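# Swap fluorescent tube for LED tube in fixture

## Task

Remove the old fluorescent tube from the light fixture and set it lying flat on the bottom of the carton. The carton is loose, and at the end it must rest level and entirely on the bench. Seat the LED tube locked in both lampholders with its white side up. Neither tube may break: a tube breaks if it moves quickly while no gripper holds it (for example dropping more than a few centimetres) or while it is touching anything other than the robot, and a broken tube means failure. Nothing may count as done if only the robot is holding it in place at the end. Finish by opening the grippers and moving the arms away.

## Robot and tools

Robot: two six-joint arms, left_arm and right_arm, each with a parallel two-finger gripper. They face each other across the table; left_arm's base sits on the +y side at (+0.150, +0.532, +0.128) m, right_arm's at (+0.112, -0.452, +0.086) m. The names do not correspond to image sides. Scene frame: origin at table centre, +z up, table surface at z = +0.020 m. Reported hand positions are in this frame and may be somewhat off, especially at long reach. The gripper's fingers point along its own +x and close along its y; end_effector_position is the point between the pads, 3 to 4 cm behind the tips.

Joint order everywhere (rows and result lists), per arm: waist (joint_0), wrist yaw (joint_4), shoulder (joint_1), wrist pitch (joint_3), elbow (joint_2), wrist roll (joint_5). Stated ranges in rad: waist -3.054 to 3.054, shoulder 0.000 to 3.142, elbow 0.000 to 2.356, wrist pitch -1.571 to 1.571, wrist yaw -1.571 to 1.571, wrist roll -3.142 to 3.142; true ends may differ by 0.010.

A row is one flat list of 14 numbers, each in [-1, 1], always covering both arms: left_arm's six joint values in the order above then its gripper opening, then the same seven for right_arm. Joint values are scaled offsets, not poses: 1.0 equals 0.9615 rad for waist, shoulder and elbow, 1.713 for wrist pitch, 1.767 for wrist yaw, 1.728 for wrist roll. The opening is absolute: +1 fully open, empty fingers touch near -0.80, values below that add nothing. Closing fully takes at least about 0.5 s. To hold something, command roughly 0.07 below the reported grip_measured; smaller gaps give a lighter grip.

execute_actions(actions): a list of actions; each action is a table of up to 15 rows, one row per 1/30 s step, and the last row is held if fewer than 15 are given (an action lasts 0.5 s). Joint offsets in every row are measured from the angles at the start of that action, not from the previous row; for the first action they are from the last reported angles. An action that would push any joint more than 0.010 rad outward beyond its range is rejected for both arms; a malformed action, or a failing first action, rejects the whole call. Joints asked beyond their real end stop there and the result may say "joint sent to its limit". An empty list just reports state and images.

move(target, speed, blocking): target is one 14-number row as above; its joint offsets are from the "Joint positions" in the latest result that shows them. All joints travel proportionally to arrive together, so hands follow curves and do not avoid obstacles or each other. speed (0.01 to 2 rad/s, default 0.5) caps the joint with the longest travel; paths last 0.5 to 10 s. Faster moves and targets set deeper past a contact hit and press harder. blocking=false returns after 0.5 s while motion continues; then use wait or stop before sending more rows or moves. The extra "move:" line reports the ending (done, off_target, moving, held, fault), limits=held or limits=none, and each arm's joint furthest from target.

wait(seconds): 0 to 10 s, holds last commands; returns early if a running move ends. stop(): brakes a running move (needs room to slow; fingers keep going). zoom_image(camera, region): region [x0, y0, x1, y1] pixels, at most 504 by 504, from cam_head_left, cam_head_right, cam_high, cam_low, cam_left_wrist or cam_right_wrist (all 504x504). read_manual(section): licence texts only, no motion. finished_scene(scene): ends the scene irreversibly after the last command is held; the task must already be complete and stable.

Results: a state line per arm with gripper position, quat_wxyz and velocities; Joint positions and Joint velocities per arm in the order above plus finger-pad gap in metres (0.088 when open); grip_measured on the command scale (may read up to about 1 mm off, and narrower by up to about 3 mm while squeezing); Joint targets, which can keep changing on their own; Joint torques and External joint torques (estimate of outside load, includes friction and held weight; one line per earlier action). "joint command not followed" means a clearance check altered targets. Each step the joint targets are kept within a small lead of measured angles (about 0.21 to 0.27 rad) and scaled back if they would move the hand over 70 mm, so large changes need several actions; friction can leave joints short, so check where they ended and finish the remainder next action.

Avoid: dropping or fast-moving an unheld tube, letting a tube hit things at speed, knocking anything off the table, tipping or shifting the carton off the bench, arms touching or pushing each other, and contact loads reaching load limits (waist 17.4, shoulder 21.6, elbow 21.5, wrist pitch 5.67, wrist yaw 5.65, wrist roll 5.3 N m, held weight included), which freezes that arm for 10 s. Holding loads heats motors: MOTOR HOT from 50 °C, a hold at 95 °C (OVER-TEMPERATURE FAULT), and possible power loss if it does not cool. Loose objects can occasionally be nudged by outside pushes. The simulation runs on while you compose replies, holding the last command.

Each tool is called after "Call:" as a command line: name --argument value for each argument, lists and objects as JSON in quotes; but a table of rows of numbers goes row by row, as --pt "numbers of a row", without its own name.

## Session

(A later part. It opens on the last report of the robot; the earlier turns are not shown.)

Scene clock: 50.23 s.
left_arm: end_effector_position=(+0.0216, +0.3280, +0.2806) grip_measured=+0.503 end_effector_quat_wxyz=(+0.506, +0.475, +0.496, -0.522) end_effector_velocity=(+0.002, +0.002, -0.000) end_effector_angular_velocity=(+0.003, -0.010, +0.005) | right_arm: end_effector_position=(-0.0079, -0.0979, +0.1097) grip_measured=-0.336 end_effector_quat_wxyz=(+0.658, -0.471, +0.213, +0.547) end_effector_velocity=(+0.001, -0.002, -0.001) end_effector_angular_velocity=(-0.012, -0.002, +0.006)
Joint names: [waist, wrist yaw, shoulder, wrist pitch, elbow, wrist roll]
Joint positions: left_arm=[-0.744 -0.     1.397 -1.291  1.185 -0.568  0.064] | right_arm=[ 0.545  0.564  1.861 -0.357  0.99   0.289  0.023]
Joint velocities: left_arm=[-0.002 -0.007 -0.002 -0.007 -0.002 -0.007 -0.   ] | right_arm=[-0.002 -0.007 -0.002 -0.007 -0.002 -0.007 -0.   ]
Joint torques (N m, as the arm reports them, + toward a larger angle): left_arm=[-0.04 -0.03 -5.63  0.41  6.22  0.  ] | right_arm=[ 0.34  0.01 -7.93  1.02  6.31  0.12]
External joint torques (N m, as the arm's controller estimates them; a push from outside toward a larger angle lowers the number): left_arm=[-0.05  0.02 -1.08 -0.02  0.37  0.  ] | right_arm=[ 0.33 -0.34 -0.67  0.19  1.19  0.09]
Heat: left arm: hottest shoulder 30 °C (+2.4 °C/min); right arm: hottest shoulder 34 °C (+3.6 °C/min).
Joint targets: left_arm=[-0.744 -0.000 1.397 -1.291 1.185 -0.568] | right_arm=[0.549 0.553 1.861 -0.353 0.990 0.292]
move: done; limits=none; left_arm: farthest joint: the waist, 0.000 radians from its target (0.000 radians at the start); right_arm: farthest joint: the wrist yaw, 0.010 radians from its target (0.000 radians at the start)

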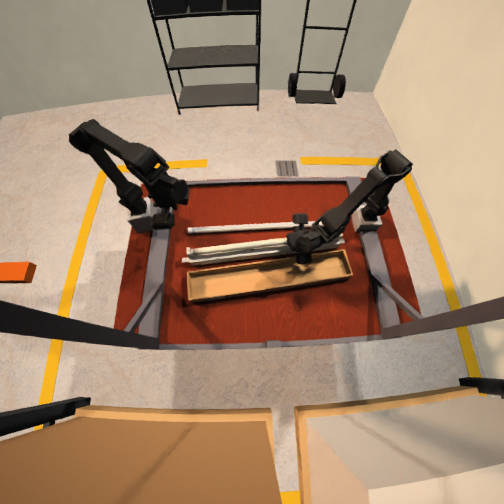

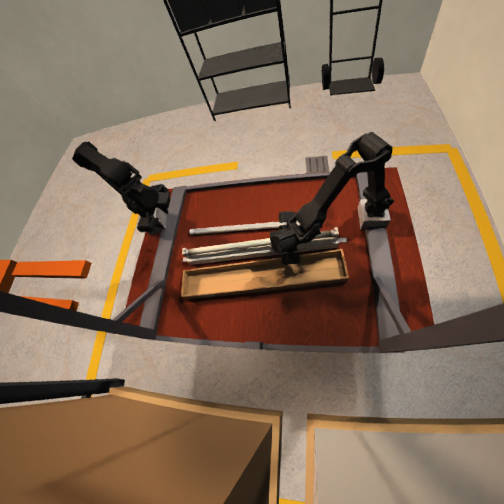

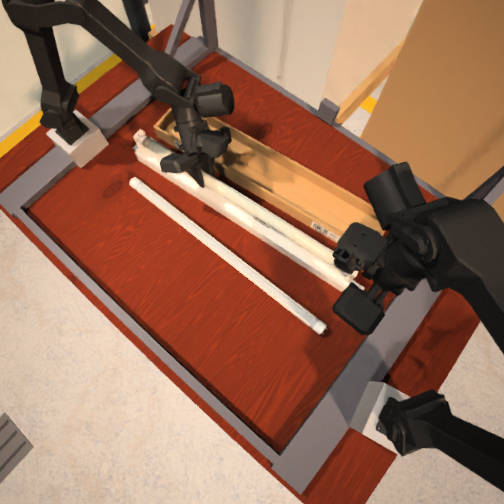

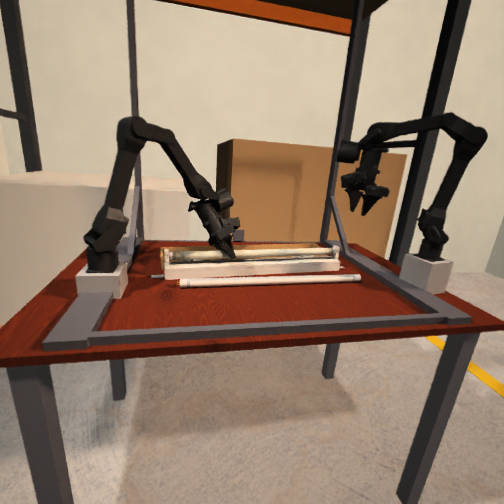

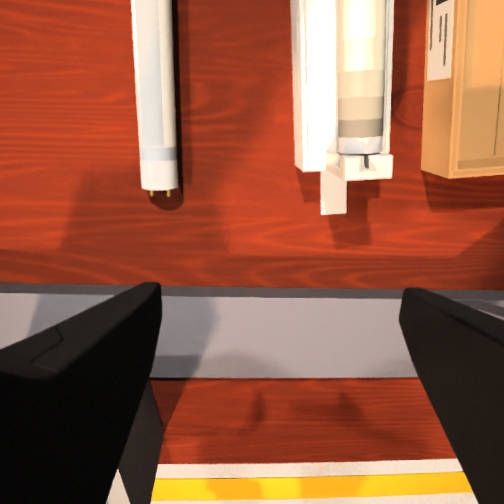

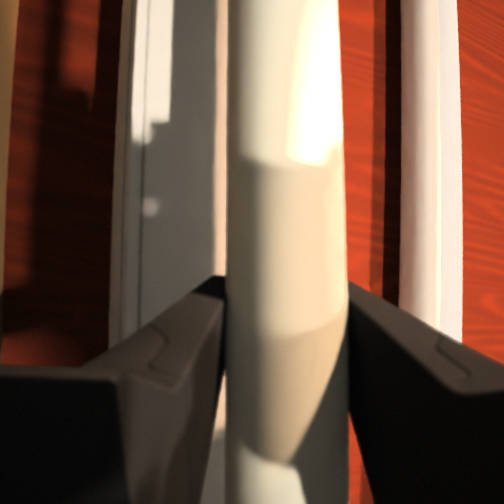

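Call:
move --target '[0,0,0,0,0,0,0.5,-0.188,-0.232,-0.142,0.099,-0.143,-0.002,-0.46]' --speed 0.25

Call:
move --target '[0,0,0,0,0,0,0.5,-0.206,-0.245,-0.03,0.102,-0.113,0.022,-0.46]' --speed 0.25

Call:
move --target '[0,0,0,0,0,0,0.5,0,0,0,0,0,0,0.05]'

Call:
move --target '[0,0,0,0,0,0,0.5,0.206,0.245,0.032,-0.102,0.113,-0.022,0.05]' --speed 0.4

Call:
move --target '[0,0,0,0,0,0,0.5,0.183,0.228,0.144,-0.097,0.143,0.004,0.05]' --speed 0.4

Scene clock: 60.07 s.
left_arm: end_effector_position=(+0.0216, +0.3280, +0.2806) grip_measured=+0.503 end_effector_quat_wxyz=(+0.506, +0.475, +0.496, -0.522) end_effector_velocity=(-0.000, +0.003, -0.000) end_effector_angular_velocity=(+0.010, +0.003, +0.004) | right_arm: end_effector_position=(-0.0010, -0.0963, +0.1111) grip_measured=-0.336 end_effector_quat_wxyz=(+0.596, -0.360, +0.344, +0.630) end_effector_velocity=(+0.002, -0.005, -0.002) end_effector_angular_velocity=(-0.023, -0.006, +0.007)
Joint names: [waist, wrist yaw, shoulder, wrist pitch, elbow, wrist roll]
Joint positions: left_arm=[-0.744 -0.     1.397 -1.291  1.185 -0.568  0.064] | right_arm=[ 0.371  0.154  1.736 -0.189  0.863  0.278  0.023]
Joint velocities: left_arm=[-0.002  0.007 -0.002 -0.007 -0.002 -0.007 -0.   ] | right_arm=[-0.002 -0.007 -0.002 -0.022 -0.002 -0.007 -0.   ]
Joint torques (N m, as the arm reports them, + toward a larger angle): left_arm=[-0.05 -0.03 -5.62  0.42  6.22  0.  ] | right_arm=[-0.54  0.17 -8.7   1.15  5.37  0.26]
External joint torques (N m, as the arm's controller estimates them; a push from outside toward a larger angle lowers the number): left_arm=[-0.04  0.01 -1.06 -0.03  0.34  0.  ] | right_arm=[-0.54  0.07 -2.06  0.05  0.    0.26]
Heat: left arm: hottest shoulder 30 °C (+2.0 °C/min); right arm: hottest shoulder 35 °C (+4.1 °C/min).
Joint targets: left_arm=[-0.744 -0.000 1.397 -1.291 1.185 -0.568] | right_arm=[0.365 0.154 1.724 -0.187 0.852 0.285]
move: off_target (right_arm); limits=none; left_arm: farthest joint: the waist, 0.000 radians from its target (0.000 radians at the start); right_arm: farthest joint: the shoulder, 0.012 radians from its target (0.136 radians at the start)

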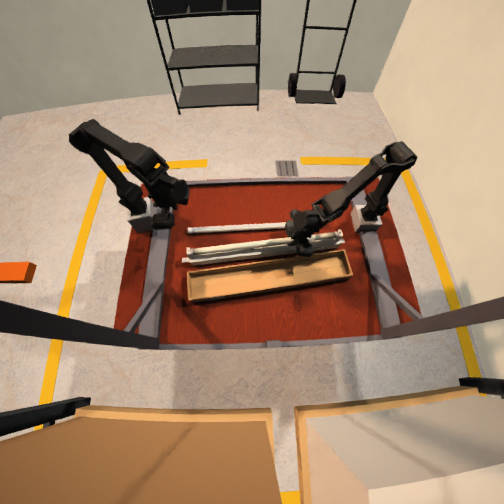

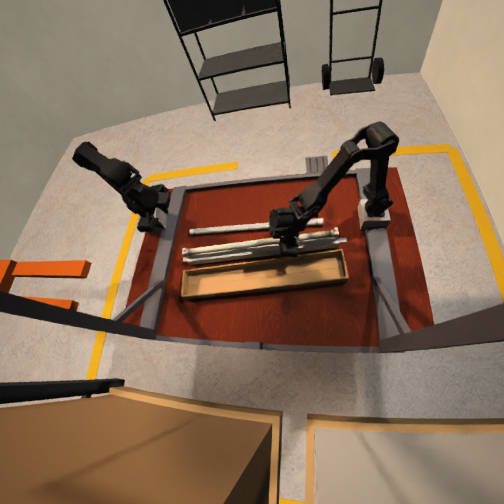

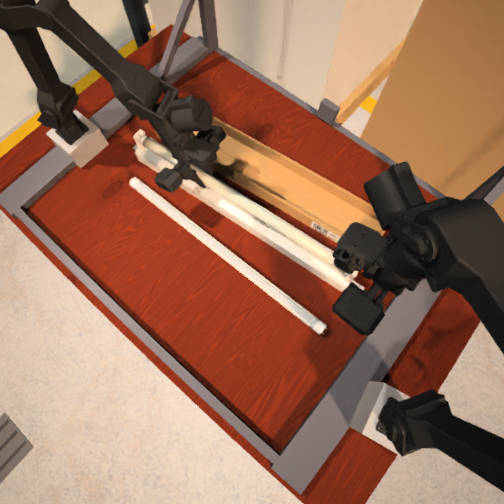

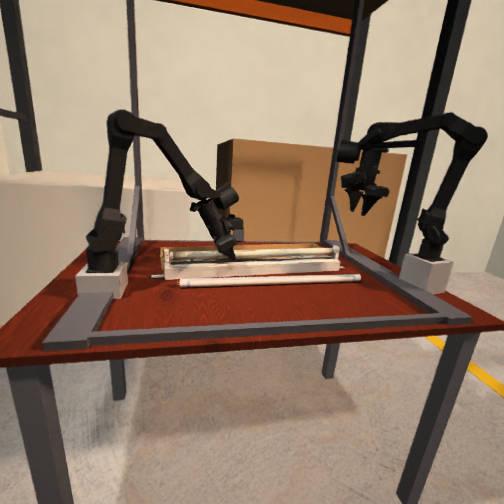

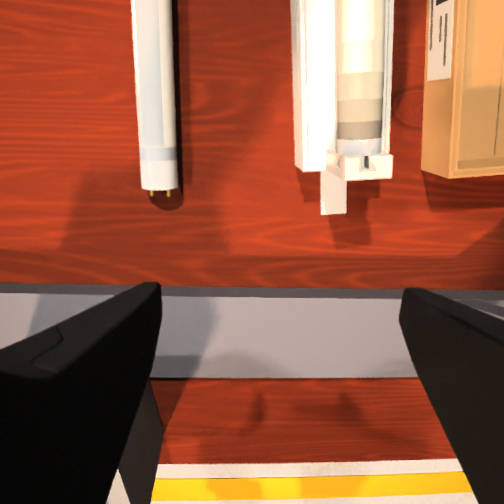

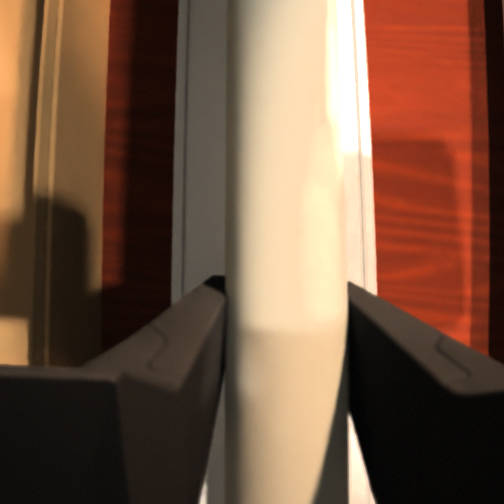

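Scene clock: 62.37 s.
left_arm: end_effector_position=(+0.0216, +0.3280, +0.2806) grip_measured=+0.503 end_effector_quat_wxyz=(+0.506, +0.475, +0.496, -0.522) end_effector_velocity=(+0.003, +0.000, -0.000) end_effector_angular_velocity=(-0.005, -0.022, +0.006) | right_arm: end_effector_position=(+0.0060, -0.0965, +0.1095) grip_measured=-0.336 end_effector_quat_wxyz=(+0.510, -0.238, +0.458, +0.688) end_effector_velocity=(-0.002, -0.000, +0.002) end_effector_angular_velocity=(+0.007, +0.016, +0.016)
Joint names: [waist, wrist yaw, shoulder, wrist pitch, elbow, wrist roll]
Joint positions: left_arm=[-0.744 -0.     1.397 -1.291  1.185 -0.568  0.064] | right_arm=[ 0.18  -0.278  1.716 -0.017  0.761  0.309  0.023]
Joint velocities: left_arm=[-0.002 -0.022 -0.002 -0.007 -0.002 -0.007 -0.   ] | right_arm=[-0.002 -0.022 -0.002  0.007 -0.002 -0.007 -0.   ]
Joint torques (N m, as the arm reports them, + toward a larger angle): left_arm=[-0.04 -0.03 -5.62  0.42  6.22  0.  ] | right_arm=[-0.48 -0.18 -7.91  1.43  5.72  0.18]
External joint torques (N m, as the arm's controller estimates them; a push from outside toward a larger angle lowers the number): left_arm=[-0.05  0.02 -1.07 -0.01  0.38  0.  ] | right_arm=[-0.48 -0.02 -1.47  0.17  0.35  0.2 ]
Heat: left arm: hottest shoulder 30 °C (+1.0 °C/min); right arm: hottest shoulder 35 °C (+5.1 °C/min).
Joint targets: left_arm=[-0.744 -0.000 1.397 -1.291 1.185 -0.568] | right_arm=[0.173 -0.279 1.707 -0.014 0.754 0.316]
move: done; limits=none; left_arm: farthest joint: the waist, 0.000 radians from its target (0.000 radians at the start); right_arm: farthest joint: the shoulder, 0.008 radians from its target (0.029 radians at the start)

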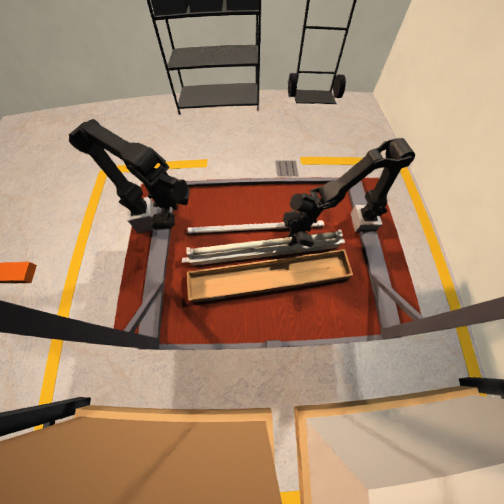

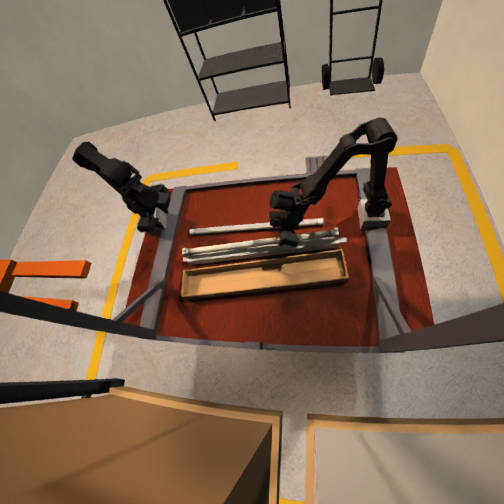

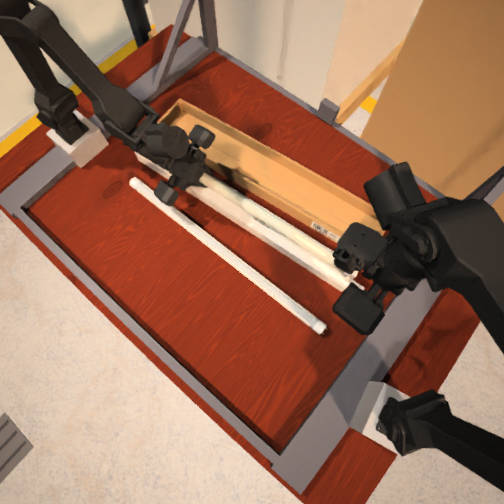

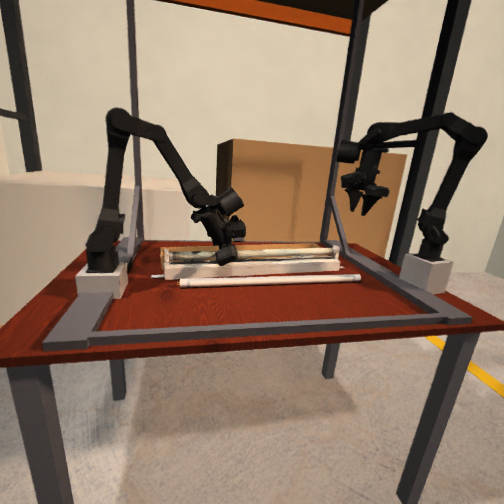

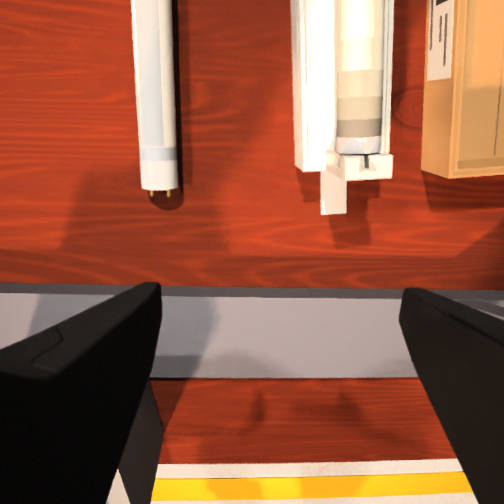

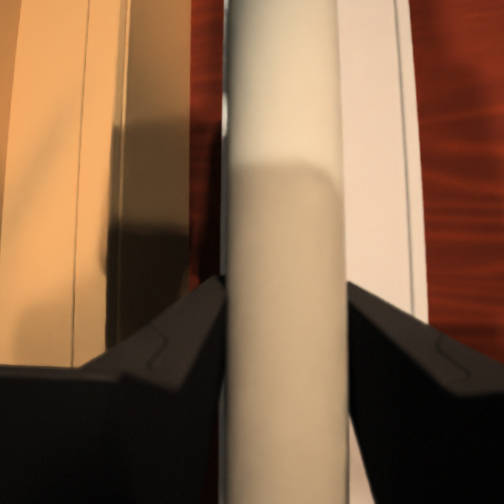

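Scene clock: 63.03 s.
left_arm: end_effector_position=(+0.0216, +0.3280, +0.2806) grip_measured=+0.503 end_effector_quat_wxyz=(+0.506, +0.475, +0.496, -0.522) end_effector_velocity=(+0.002, +0.002, -0.003) end_effector_angular_velocity=(+0.011, -0.015, +0.005) | right_arm: end_effector_position=(+0.0060, -0.0965, +0.1095) grip_measured=+0.046 end_effector_quat_wxyz=(+0.510, -0.237, +0.458, +0.688) end_effector_velocity=(+0.000, -0.002, +0.001) end_effector_angular_velocity=(+0.005, -0.005, +0.019)
Joint names: [waist, wrist yaw, shoulder, wrist pitch, elbow, wrist roll]
Joint positions: left_arm=[-0.744 -0.     1.397 -1.291  1.185 -0.568  0.064] | right_arm=[ 0.18  -0.278  1.716 -0.017  0.761  0.31   0.041]
Joint velocities: left_arm=[-0.002 -0.007  0.002 -0.007 -0.007 -0.007 -0.   ] | right_arm=[-0.002 -0.007 -0.007 -0.007 -0.002 -0.022  0.001]
Joint torques (N m, as the arm reports them, + toward a larger angle): left_arm=[-0.04 -0.03 -5.63  0.42  6.21  0.01] | right_arm=[-0.05 -0.13 -6.98  1.12  6.38 -0.03]
External joint torques (N m, as the arm's controller estimates them; a push from outside toward a larger angle lowers the number): left_arm=[-0.04  0.01 -1.15 -0.01  0.41  0.  ] | right_arm=[-0.06  0.01 -0.6  -0.1   1.12 -0.01]
Heat: left arm: hottest shoulder 30 °C (+1.0 °C/min); right arm: hottest shoulder 35 °C (+5.1 °C/min).
Joint targets: left_arm=[-0.744 -0.000 1.397 -1.291 1.185 -0.568] | right_arm=[0.180 -0.278 1.716 -0.018 0.761 0.309]
move: done; limits=none; left_arm: farthest joint: the waist, 0.000 radians from its target (0.000 radians at the start); right_arm: farthest joint: the wrist roll, 0.001 radians from its target (0.000 radians at the start)

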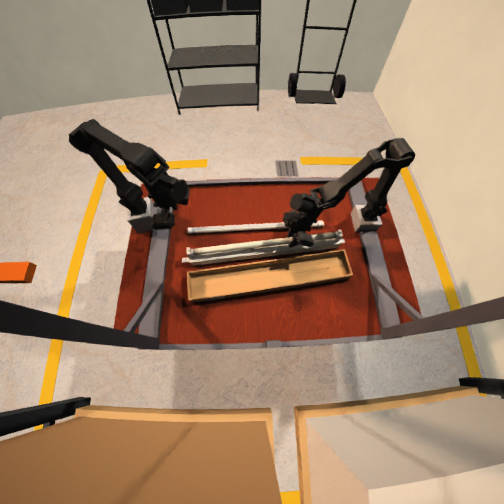

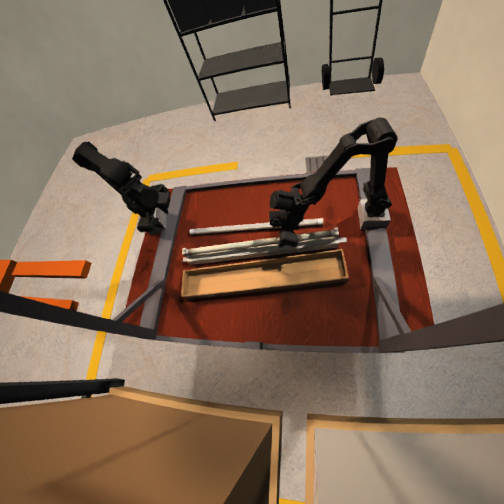

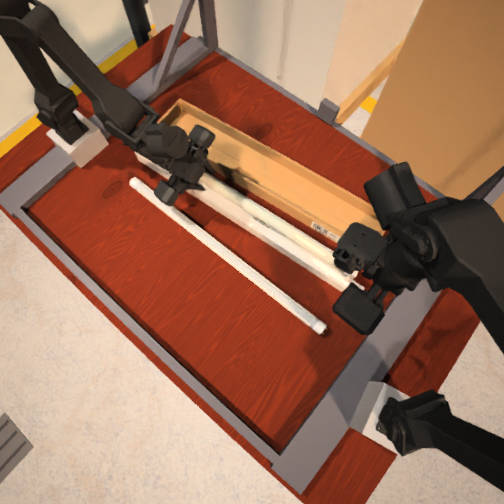

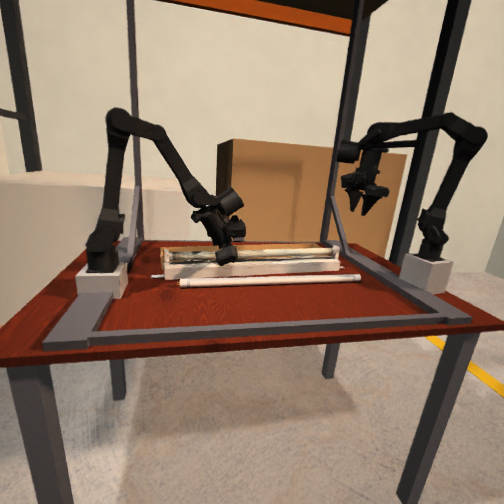

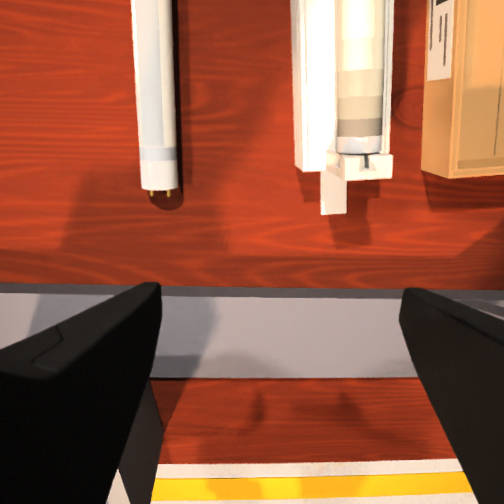

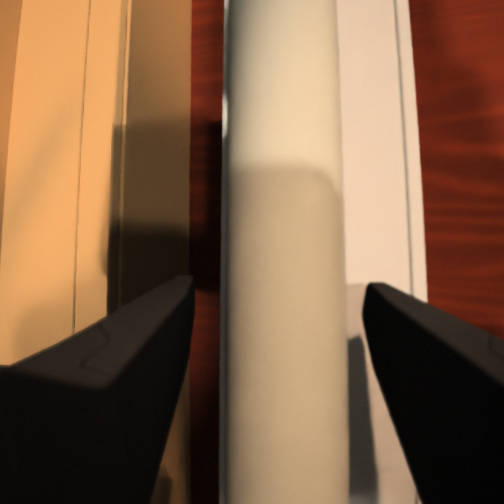

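Scene clock: 64.73 s.
left_arm: end_effector_position=(+0.0216, +0.3280, +0.2806) grip_measured=+0.503 end_effector_quat_wxyz=(+0.506, +0.475, +0.496, -0.522) end_effector_velocity=(+0.003, +0.000, -0.000) end_effector_angular_velocity=(-0.006, -0.023, -0.008) | right_arm: end_effector_position=(-0.0020, -0.0979, +0.1107) grip_measured=+0.048 end_effector_quat_wxyz=(+0.593, -0.362, +0.344, +0.632) end_effector_velocity=(-0.001, -0.002, -0.001) end_effector_angular_velocity=(-0.008, -0.008, +0.025)
Joint names: [waist, wrist yaw, shoulder, wrist pitch, elbow, wrist roll]
Joint positions: left_arm=[-0.744 -0.     1.397 -1.291  1.185 -0.568  0.064] | right_arm=[ 0.374  0.151  1.734 -0.191  0.86   0.275  0.041]
Joint velocities: left_arm=[-0.002 -0.022 -0.002 -0.007 -0.002  0.007 -0.   ] | right_arm=[ 0.002 -0.007 -0.002 -0.007 -0.002 -0.022 -0.   ]
Joint torques (N m, as the arm reports them, + toward a larger angle): left_arm=[-0.05 -0.03 -5.63  0.42  6.21  0.  ] | right_arm=[ 0.32  0.27 -5.81  0.93  7.88 -0.11]
External joint torques (N m, as the arm's controller estimates them; a push from outside toward a larger angle lowers the number): left_arm=[-0.06  0.02 -1.07 -0.03  0.33  0.  ] | right_arm=[ 0.27  0.18  0.82 -0.17  2.48 -0.11]
Heat: left arm: hottest shoulder 30 °C (+1.0 °C/min); right arm: hottest shoulder 35 °C (+5.0 °C/min).
Joint targets: left_arm=[-0.744 -0.000 1.397 -1.291 1.185 -0.568] | right_arm=[0.378 0.155 1.746 -0.192 0.869 0.272]
move: off_target (right_arm); limits=none; left_arm: farthest joint: the waist, 0.000 radians from its target (0.000 radians at the start); right_arm: farthest joint: the shoulder, 0.013 radians from its target (0.031 radians at the start)

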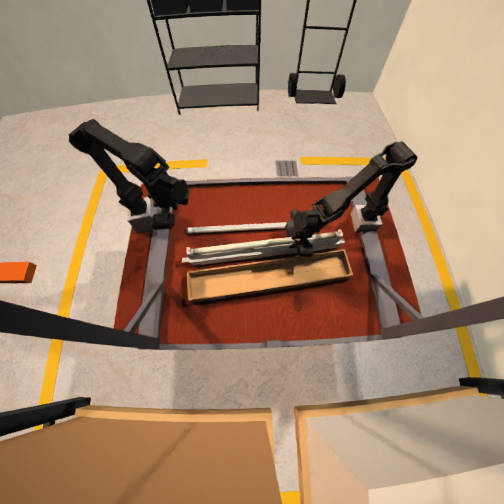

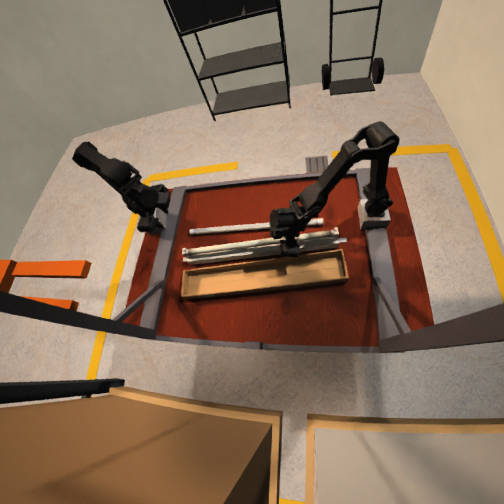

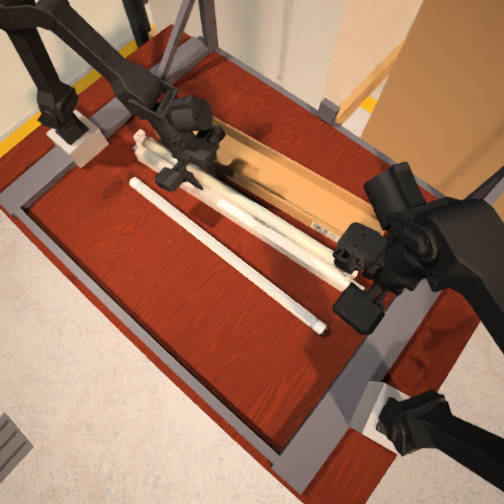

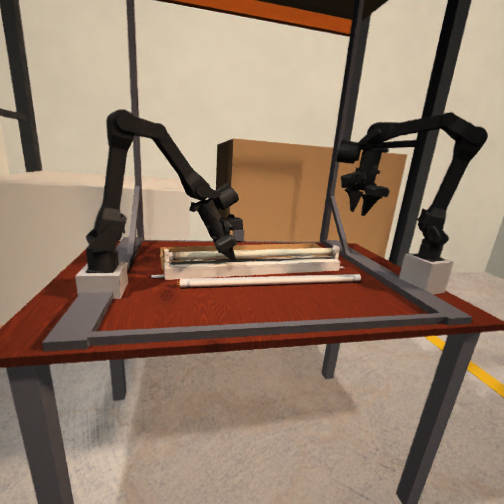

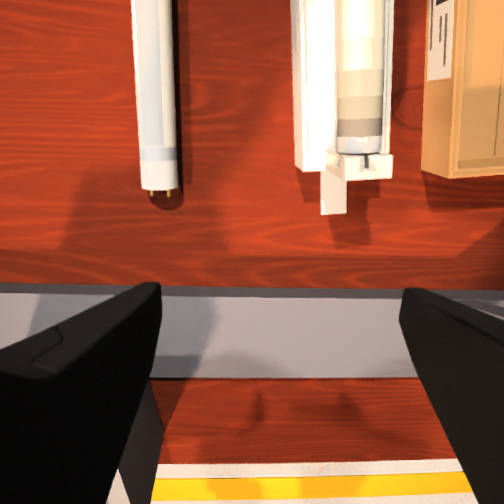

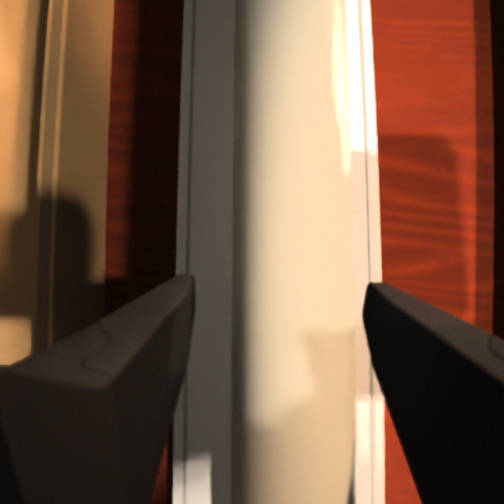

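Scene clock: 66.37 s.
left_arm: end_effector_position=(+0.0216, +0.3280, +0.2806) grip_measured=+0.503 end_effector_quat_wxyz=(+0.506, +0.475, +0.496, -0.522) end_effector_velocity=(+0.003, +0.000, -0.000) end_effector_angular_velocity=(-0.006, -0.023, -0.008) | right_arm: end_effector_position=(-0.0100, -0.0990, +0.1087) grip_measured=+0.048 end_effector_quat_wxyz=(+0.652, -0.474, +0.215, +0.552) end_effector_velocity=(+0.001, -0.002, -0.001) end_effector_angular_velocity=(-0.012, -0.002, +0.006)
Joint names: [waist, wrist yaw, shoulder, wrist pitch, elbow, wrist roll]
Joint positions: left_arm=[-0.744 -0.     1.397 -1.291  1.185 -0.568  0.064] | right_arm=[ 0.547  0.55   1.859 -0.355  0.987  0.279  0.041]
Joint velocities: left_arm=[-0.002 -0.022 -0.002 -0.007 -0.002  0.007 -0.   ] | right_arm=[-0.002 -0.007 -0.002 -0.007 -0.002 -0.007 -0.   ]
Joint torques (N m, as the arm reports them, + toward a larger angle): left_arm=[-0.04 -0.03 -5.63  0.42  6.22  0.01] | right_arm=[ 0.32  0.57 -6.42  0.73  7.5   0.16]
External joint torques (N m, as the arm's controller estimates them; a push from outside toward a larger angle lowers the number): left_arm=[-0.05  0.01 -1.09 -0.02  0.37  0.  ] | right_arm=[ 0.32  0.22  0.89 -0.12  2.32  0.14]
Heat: left arm: hottest shoulder 30 °C (+0.0 °C/min); right arm: hottest shoulder 35 °C (+5.1 °C/min).
Joint targets: left_arm=[-0.744 -0.000 1.397 -1.291 1.185 -0.568] | right_arm=[0.550 0.554 1.872 -0.357 0.997 0.282]
move: off_target (right_arm); limits=none; left_arm: farthest joint: the waist, 0.000 radians from its target (0.000 radians at the start); right_arm: farthest joint: the shoulder, 0.013 radians from its target (0.139 radians at the start)

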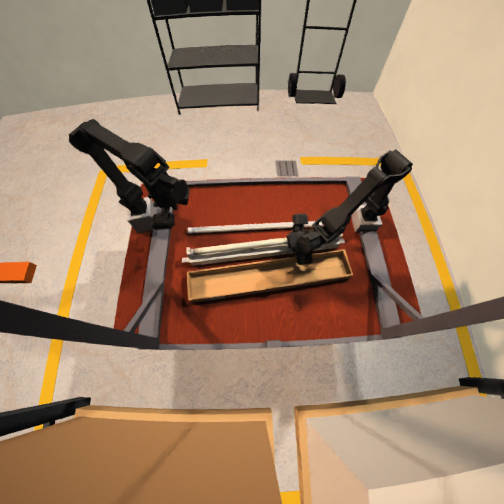

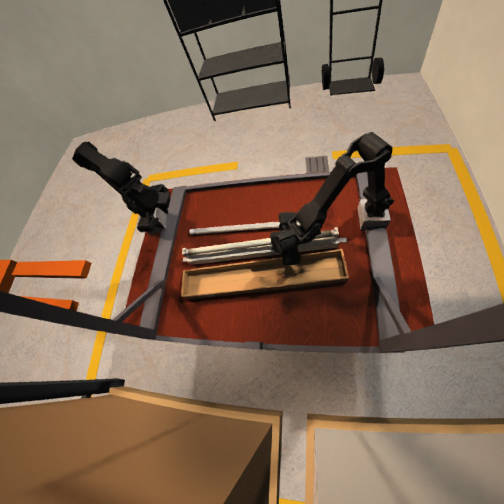

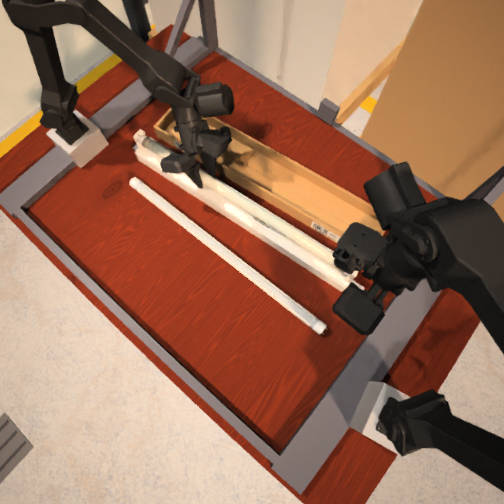

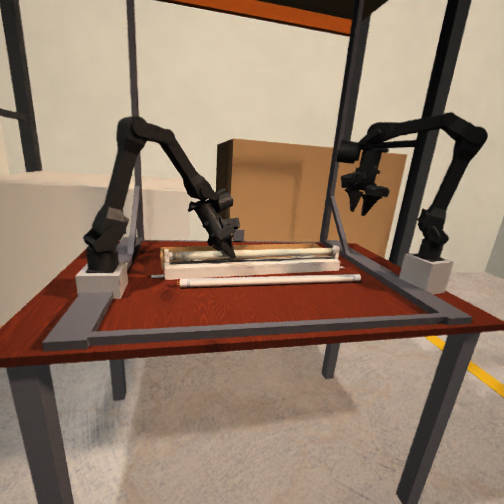

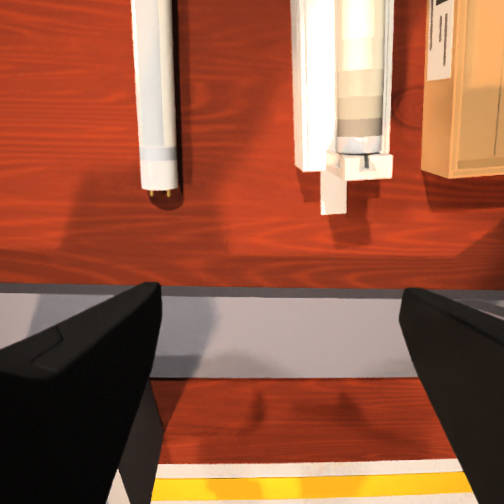

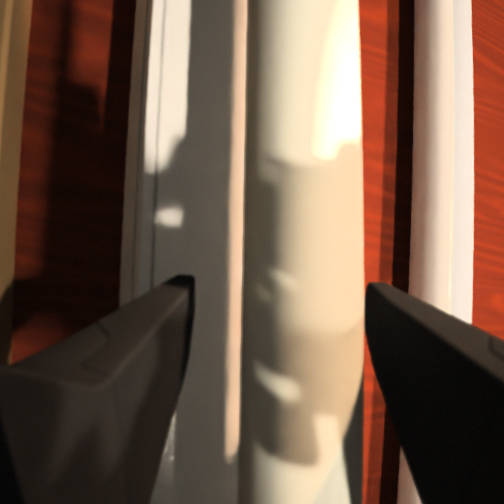

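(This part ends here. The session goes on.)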